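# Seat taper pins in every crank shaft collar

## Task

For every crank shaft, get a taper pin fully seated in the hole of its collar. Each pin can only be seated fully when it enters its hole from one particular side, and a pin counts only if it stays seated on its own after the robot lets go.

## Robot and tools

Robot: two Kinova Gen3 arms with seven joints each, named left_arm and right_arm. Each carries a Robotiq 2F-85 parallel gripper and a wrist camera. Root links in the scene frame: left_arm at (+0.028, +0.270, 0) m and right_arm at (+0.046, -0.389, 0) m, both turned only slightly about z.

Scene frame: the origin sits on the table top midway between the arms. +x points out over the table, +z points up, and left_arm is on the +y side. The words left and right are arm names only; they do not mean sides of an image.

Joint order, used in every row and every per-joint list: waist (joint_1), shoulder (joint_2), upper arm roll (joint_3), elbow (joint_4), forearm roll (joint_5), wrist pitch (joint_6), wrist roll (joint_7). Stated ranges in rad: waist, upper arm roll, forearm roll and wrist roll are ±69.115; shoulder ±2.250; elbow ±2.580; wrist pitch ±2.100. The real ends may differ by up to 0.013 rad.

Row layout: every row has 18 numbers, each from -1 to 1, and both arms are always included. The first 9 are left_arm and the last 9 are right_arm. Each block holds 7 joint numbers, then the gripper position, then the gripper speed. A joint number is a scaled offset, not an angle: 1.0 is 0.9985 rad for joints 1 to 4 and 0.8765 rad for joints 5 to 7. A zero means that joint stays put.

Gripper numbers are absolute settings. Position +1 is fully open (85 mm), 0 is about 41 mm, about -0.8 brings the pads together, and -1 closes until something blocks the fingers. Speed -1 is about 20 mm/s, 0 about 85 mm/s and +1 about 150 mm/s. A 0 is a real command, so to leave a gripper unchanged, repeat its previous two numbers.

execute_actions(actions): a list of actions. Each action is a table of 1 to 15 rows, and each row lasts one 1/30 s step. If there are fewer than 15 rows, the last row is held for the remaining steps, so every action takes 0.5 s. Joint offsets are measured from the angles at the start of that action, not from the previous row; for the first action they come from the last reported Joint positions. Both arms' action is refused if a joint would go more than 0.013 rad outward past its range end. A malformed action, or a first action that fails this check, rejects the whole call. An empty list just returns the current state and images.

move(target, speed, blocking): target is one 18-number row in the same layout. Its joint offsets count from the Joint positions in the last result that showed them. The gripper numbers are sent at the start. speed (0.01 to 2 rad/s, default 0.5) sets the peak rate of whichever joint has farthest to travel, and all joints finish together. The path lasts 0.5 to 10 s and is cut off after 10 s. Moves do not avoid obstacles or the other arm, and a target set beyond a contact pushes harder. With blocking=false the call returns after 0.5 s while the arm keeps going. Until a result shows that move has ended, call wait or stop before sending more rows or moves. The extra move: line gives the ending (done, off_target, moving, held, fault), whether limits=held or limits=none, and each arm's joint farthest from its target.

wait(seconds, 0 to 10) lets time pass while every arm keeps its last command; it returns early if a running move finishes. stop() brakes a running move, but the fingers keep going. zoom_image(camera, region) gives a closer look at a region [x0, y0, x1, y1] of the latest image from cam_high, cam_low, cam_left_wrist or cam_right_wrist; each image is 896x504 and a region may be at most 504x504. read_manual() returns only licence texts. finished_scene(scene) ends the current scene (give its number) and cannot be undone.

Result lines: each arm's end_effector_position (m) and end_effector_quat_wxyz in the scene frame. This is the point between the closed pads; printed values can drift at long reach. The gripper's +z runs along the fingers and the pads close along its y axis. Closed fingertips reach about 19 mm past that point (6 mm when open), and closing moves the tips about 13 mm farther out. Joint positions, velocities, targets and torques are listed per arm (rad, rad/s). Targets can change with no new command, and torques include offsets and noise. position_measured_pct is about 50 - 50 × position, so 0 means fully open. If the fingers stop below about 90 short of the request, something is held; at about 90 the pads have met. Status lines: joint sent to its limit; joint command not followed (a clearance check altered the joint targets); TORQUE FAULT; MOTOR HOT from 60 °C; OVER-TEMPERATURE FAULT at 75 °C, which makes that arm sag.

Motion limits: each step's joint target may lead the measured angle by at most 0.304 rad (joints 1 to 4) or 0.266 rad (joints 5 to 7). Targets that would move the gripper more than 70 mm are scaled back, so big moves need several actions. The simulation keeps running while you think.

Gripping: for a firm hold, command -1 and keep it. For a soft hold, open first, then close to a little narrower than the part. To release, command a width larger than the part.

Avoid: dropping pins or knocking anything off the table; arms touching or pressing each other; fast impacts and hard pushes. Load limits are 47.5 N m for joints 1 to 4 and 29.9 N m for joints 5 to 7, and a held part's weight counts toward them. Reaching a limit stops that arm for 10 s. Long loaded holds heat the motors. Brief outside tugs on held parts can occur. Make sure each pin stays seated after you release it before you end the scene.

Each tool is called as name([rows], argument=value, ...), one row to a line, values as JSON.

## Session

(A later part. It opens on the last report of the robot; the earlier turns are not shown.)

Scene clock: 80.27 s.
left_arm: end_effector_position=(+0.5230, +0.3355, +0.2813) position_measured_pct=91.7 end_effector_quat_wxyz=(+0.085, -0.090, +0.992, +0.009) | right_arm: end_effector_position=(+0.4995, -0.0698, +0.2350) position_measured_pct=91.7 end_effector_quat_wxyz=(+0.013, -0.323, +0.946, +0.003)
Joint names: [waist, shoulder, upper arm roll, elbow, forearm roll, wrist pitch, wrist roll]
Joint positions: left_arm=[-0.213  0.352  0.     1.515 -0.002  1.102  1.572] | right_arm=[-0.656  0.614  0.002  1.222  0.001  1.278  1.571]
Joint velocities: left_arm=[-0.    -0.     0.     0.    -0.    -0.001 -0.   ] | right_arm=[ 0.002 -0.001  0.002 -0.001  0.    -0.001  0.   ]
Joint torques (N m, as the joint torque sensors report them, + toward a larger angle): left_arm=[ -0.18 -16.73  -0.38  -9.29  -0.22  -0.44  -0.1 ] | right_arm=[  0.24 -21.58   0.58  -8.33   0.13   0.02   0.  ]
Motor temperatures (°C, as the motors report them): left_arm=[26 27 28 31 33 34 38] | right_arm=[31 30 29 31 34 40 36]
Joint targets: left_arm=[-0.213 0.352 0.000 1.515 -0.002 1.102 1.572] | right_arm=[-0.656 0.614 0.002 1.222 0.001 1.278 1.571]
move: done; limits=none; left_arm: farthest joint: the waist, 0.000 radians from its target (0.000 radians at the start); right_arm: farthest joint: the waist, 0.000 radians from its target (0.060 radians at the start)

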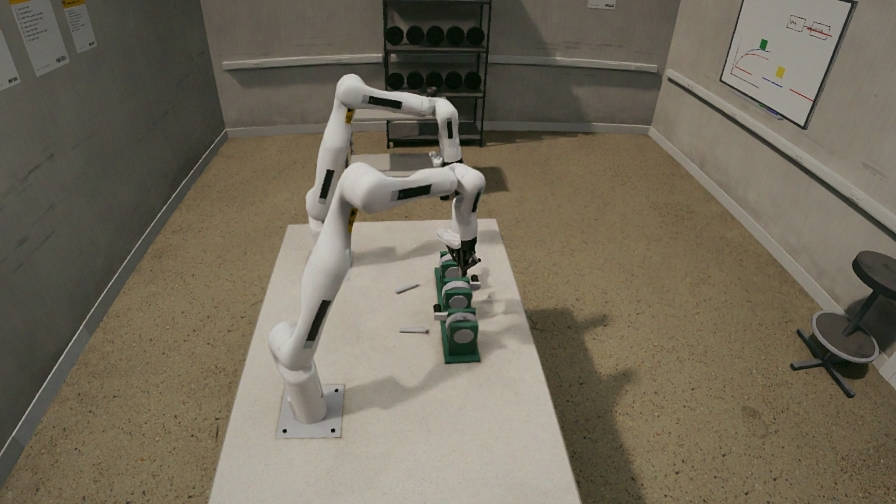

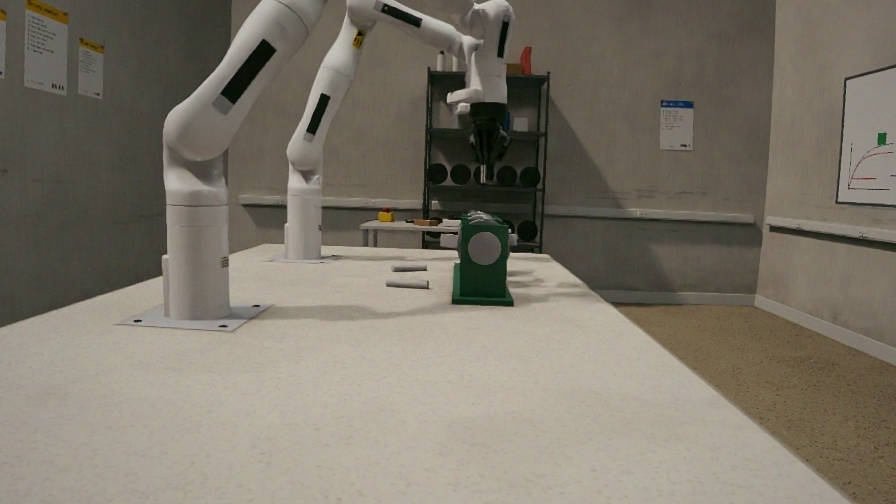

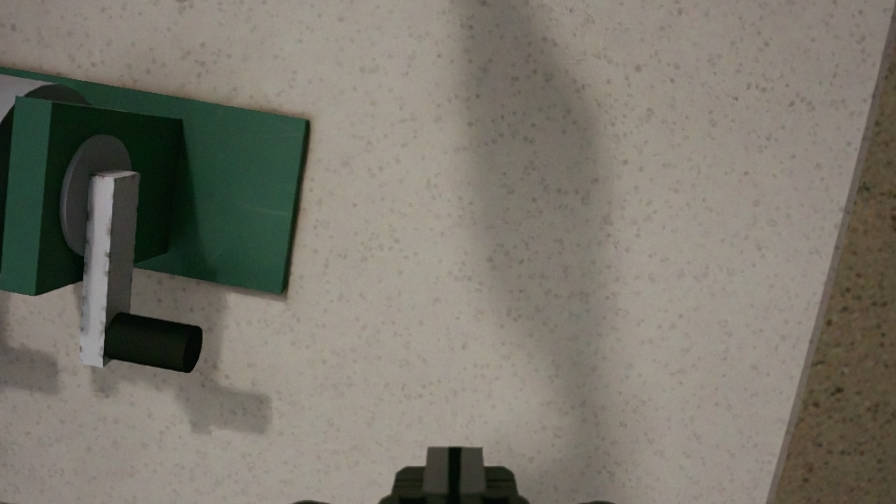

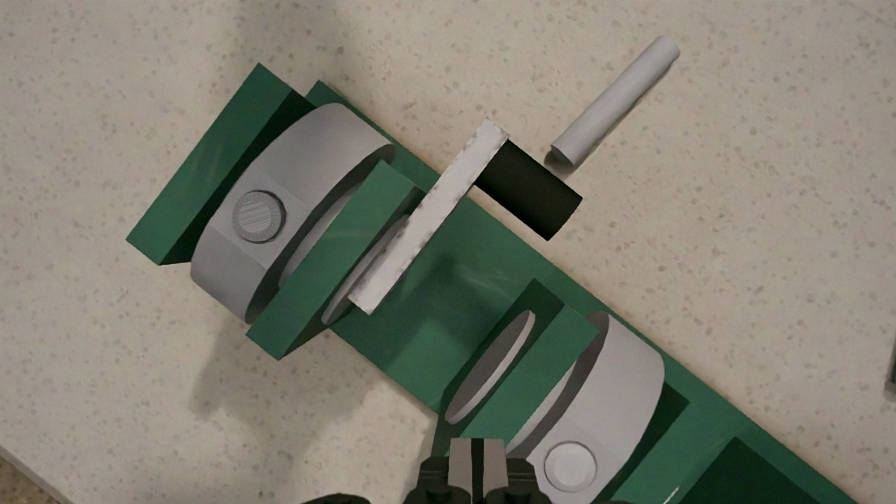

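move(target=[0,0,0,0,0,0,0,-1,0,0.168,-0.066,0,0.301,0,-0.239,0,-1,0], speed=0.4)

move(target=[0,0,0,0,0,0,0,-1,0,0,0.055,0,0.047,0,-0.036,0,-1,0], speed=0.03)

Scene clock: 82.13 s.
left_arm: end_effector_position=(+0.5230, +0.3355, +0.2813) position_measured_pct=91.7 end_effector_quat_wxyz=(+0.085, -0.090, +0.992, +0.009) | right_arm: end_effector_position=(+0.4947, -0.1775, +0.1817) position_measured_pct=91.7 end_effector_quat_wxyz=(+0.001, -0.243, +0.970, -0.001)
Joint names: [waist, shoulder, upper arm roll, elbow, forearm roll, wrist pitch, wrist roll]
Joint positions: left_arm=[-0.213  0.352  0.     1.515 -0.002  1.102  1.572] | right_arm=[-0.489  0.548  0.002  1.523  0.001  1.069  1.571]
Joint velocities: left_arm=[ 0.     0.     0.001  0.    -0.     0.001  0.   ] | right_arm=[ 0.003 -0.003  0.     0.001  0.    -0.001  0.   ]
Joint torques (N m, as the joint torque sensors report them, + toward a larger angle): left_arm=[ -0.11 -16.69  -0.09  -9.32   0.17  -0.51  -0.03] | right_arm=[ -0.3  -18.9    0.48  -7.36   0.1    0.29   0.04]
Motor temperatures (°C, as the motors report them): left_arm=[26 27 28 31 33 34 38] | right_arm=[31 30 29 31 34 40 36]
Joint targets: left_arm=[-0.213 0.352 0.000 1.515 -0.002 1.102 1.572] | right_arm=[-0.489 0.548 0.002 1.523 0.001 1.069 1.571]
move: done; limits=none; left_arm: farthest joint: the waist, 0.000 radians from its target (0.000 radians at the start); right_arm: farthest joint: the waist, 0.001 radians from its target (0.168 radians at the start)

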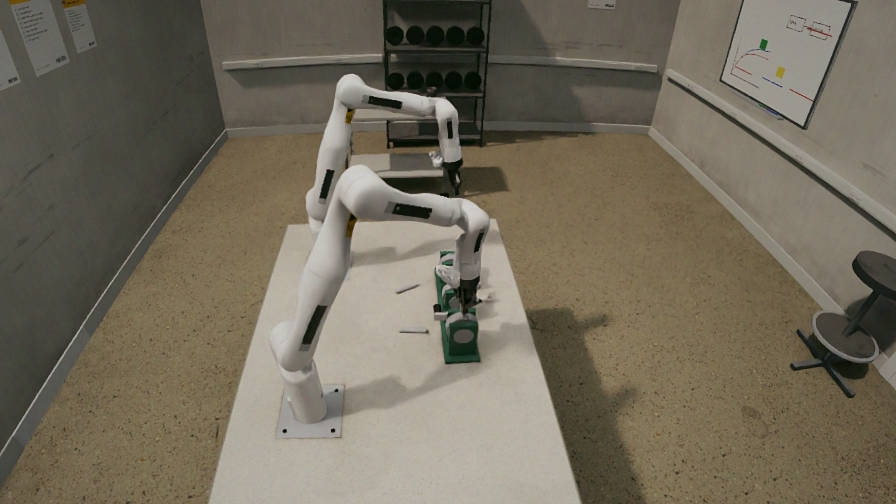

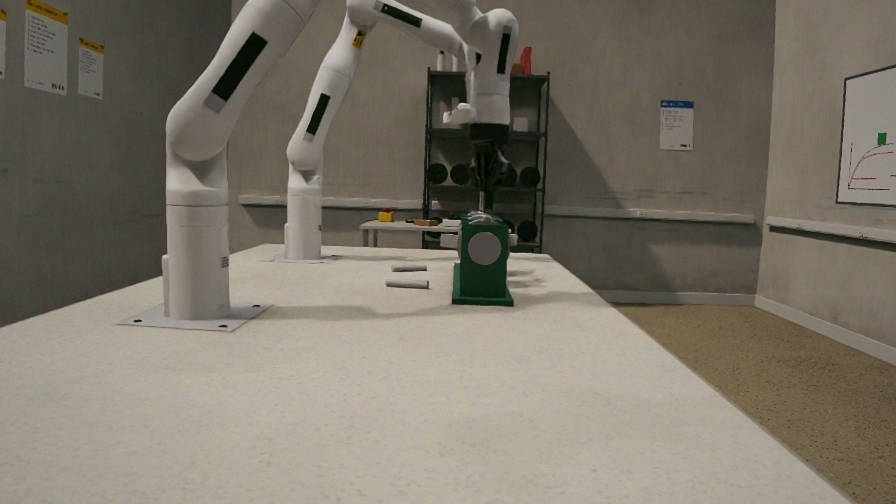

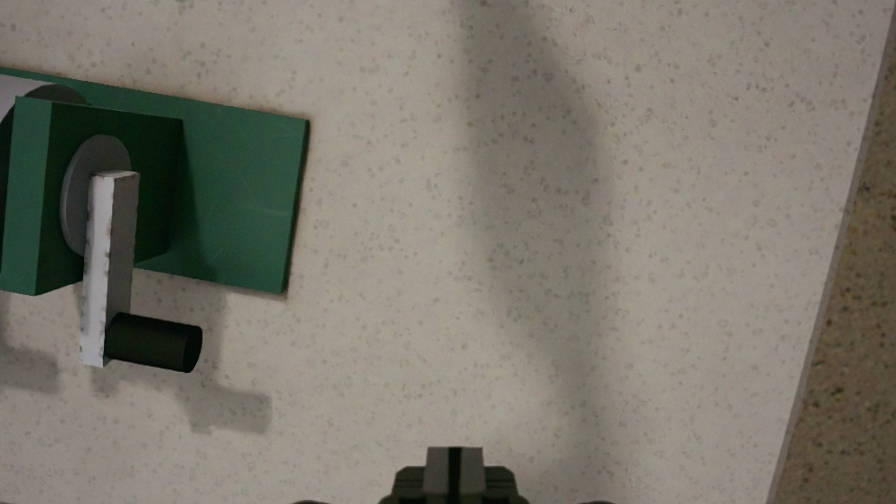

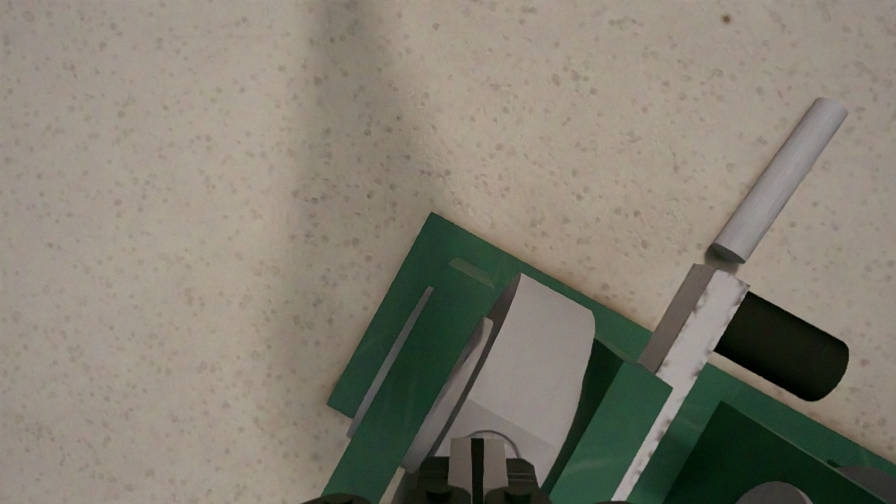

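Scene clock: 84.20 s.
left_arm: end_effector_position=(+0.5230, +0.3355, +0.2813) position_measured_pct=91.7 end_effector_quat_wxyz=(+0.085, -0.090, +0.992, +0.009) | right_arm: end_effector_position=(+0.4900, -0.1800, +0.1699) position_measured_pct=91.7 end_effector_quat_wxyz=(-0.004, -0.243, +0.970, -0.002)
Joint names: [waist, shoulder, upper arm roll, elbow, forearm roll, wrist pitch, wrist roll]
Joint positions: left_arm=[-0.213  0.352  0.     1.515 -0.002  1.102  1.572] | right_arm=[-0.489  0.558  0.003  1.55   0.     1.042  1.571]
Joint velocities: left_arm=[ 0.    -0.001 -0.001  0.    -0.     0.001 -0.   ] | right_arm=[ 0.    -0.001 -0.001  0.002  0.     0.    -0.   ]
Joint torques (N m, as the joint torque sensors report them, + toward a larger angle): left_arm=[ -0.23 -16.58  -0.13  -9.27  -0.28  -0.64  -0.03] | right_arm=[-0.19 15.72 -0.01  8.2   0.44 -2.02 -0.09]
Motor temperatures (°C, as the motors report them): left_arm=[26 27 28 31 33 34 38] | right_arm=[31 30 29 31 34 40 36]
Joint targets: left_arm=[-0.213 0.352 0.000 1.515 -0.002 1.102 1.572] | right_arm=[-0.489 0.603 0.002 1.570 0.001 1.037 1.571]
move: off_target (right_arm); limits=none; left_arm: farthest joint: the waist, 0.000 radians from its target (0.000 radians at the start); right_arm: farthest joint: the shoulder, 0.045 radians from its target (0.054 radians at the start)

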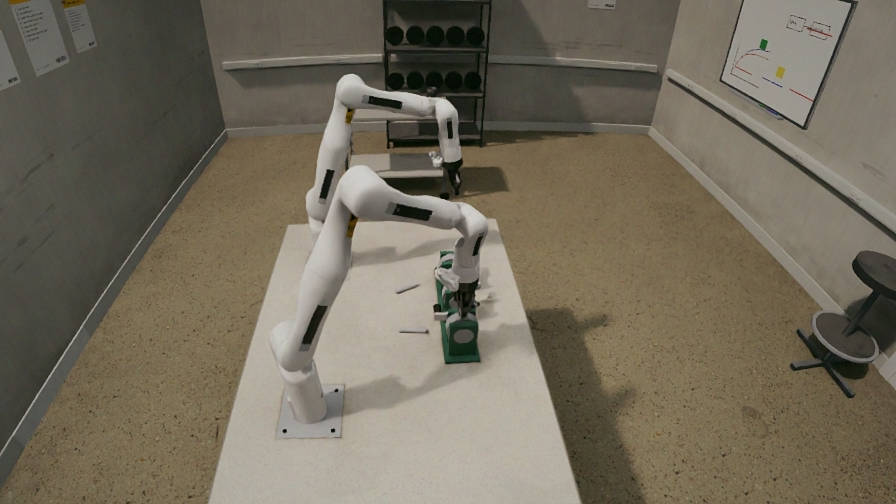

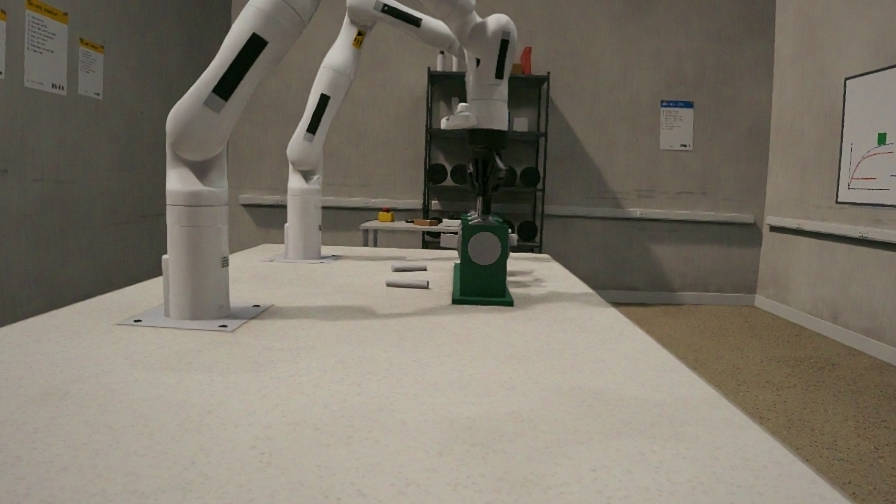

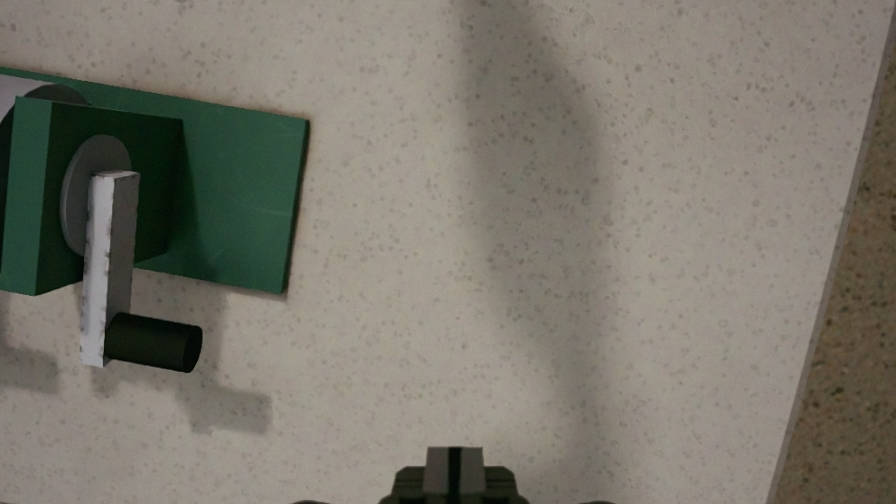

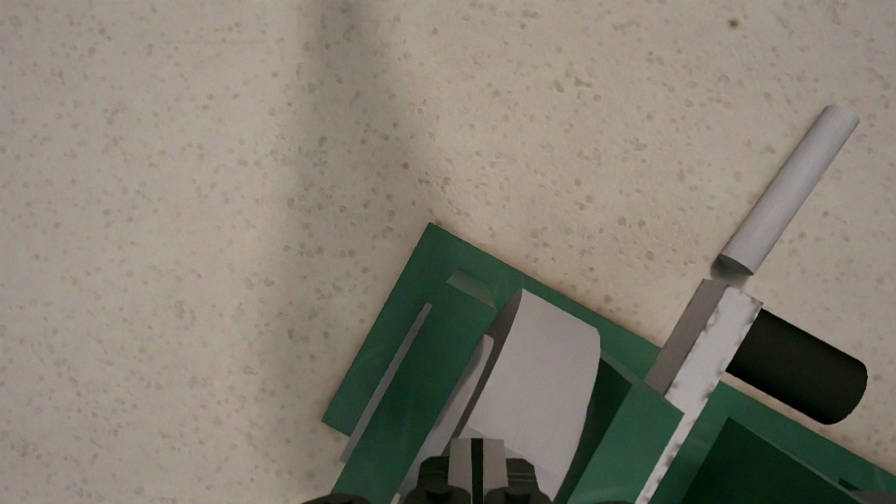

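Firmly seated. Lift and finish.

move(target=[0,0,0,0,0,0,0,-1,0,0,-0.06,0,-0.05,0,0.1,0,-1,0], speed=0.2)

finished_scene(scene=2)

Scene clock: 85.13 s.
left_arm: end_effector_position=(+0.5230, +0.3355, +0.2813) position_measured_pct=91.7 end_effector_quat_wxyz=(+0.085, -0.090, +0.992, +0.009) | right_arm: end_effector_position=(+0.4910, -0.1795, +0.2131) position_measured_pct=91.7 end_effector_quat_wxyz=(+0.007, -0.243, +0.970, +0.001)
Joint names: [waist, shoulder, upper arm roll, elbow, forearm roll, wrist pitch, wrist roll]
Joint positions: left_arm=[-0.213  0.352  0.     1.515 -0.002  1.102  1.572] | right_arm=[-0.489  0.498  0.003  1.5    0.     1.13   1.571]
Joint velocities: left_arm=[-0.001  0.     0.001 -0.001 -0.    -0.     0.   ] | right_arm=[-0.    -0.    -0.001  0.    -0.     0.    -0.   ]
Joint torques (N m, as the joint torque sensors report them, + toward a larger angle): left_arm=[ -0.02 -16.63  -0.15  -9.63  -0.14  -0.64  -0.28] | right_arm=[  0.1  -18.9    0.54  -7.84   0.05   0.35   0.16]
Motor temperatures (°C, as the motors report them): left_arm=[26 27 28 31 33 34 38] | right_arm=[31 30 29 31 34 40 36]
Joint targets: left_arm=[-0.213 0.352 0.000 1.515 -0.002 1.102 1.572] | right_arm=[-0.489 0.498 0.003 1.500 0.000 1.130 1.571]
move: done; limits=none; left_arm: farthest joint: the waist, 0.000 radians from its target (0.000 radians at the start); right_arm: farthest joint: the waist, 0.000 radians from its target (0.000 radians at the start)

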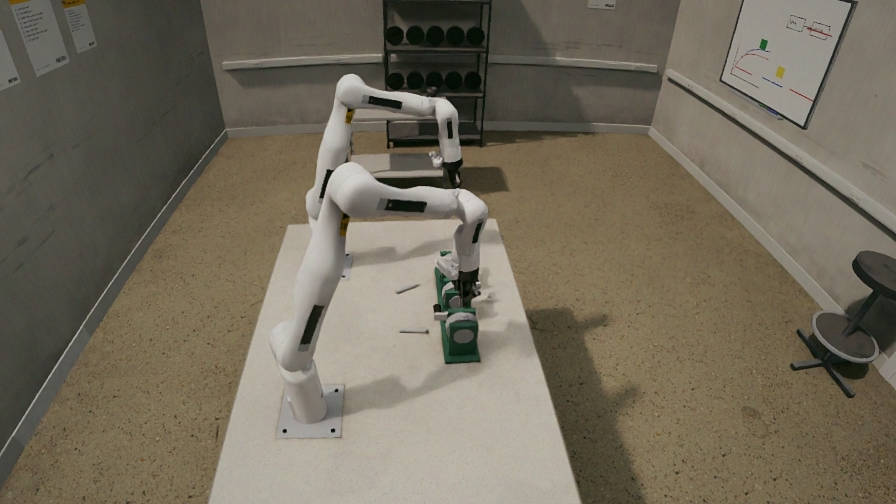

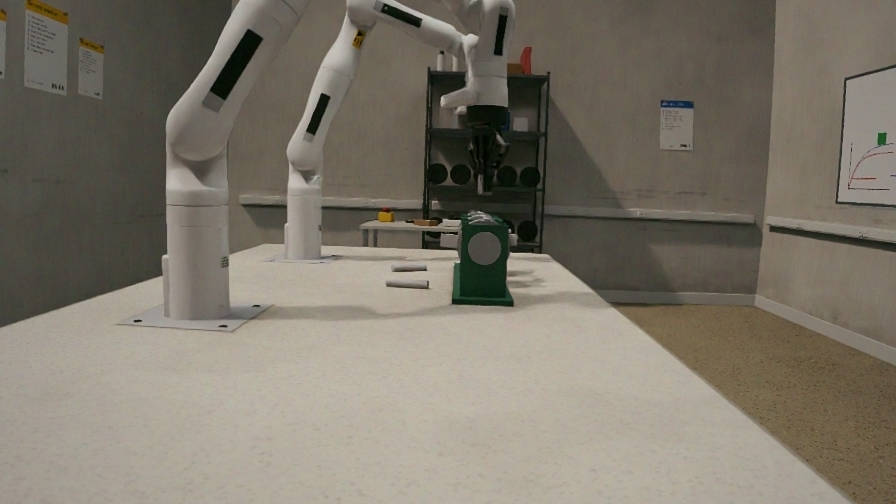

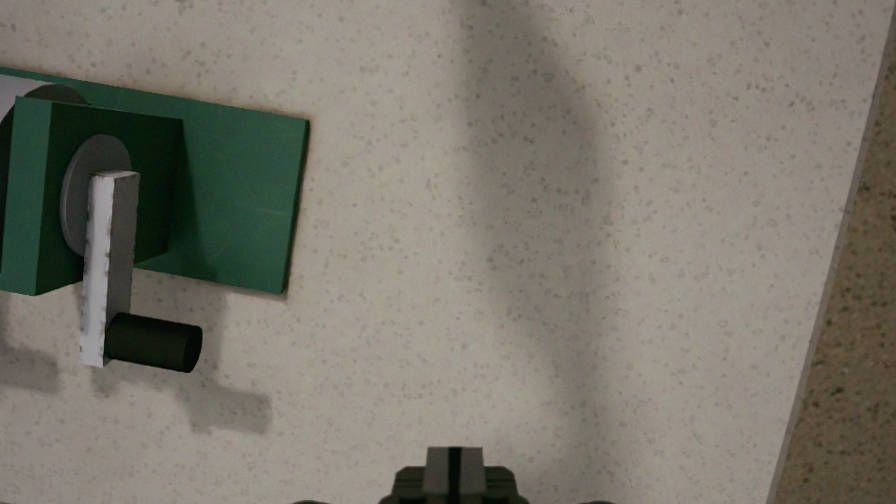

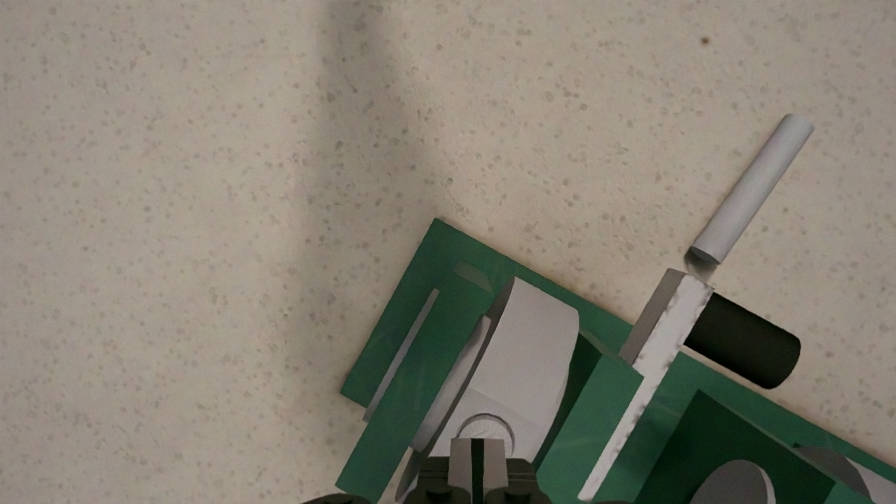

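The scene is finished: the task was done.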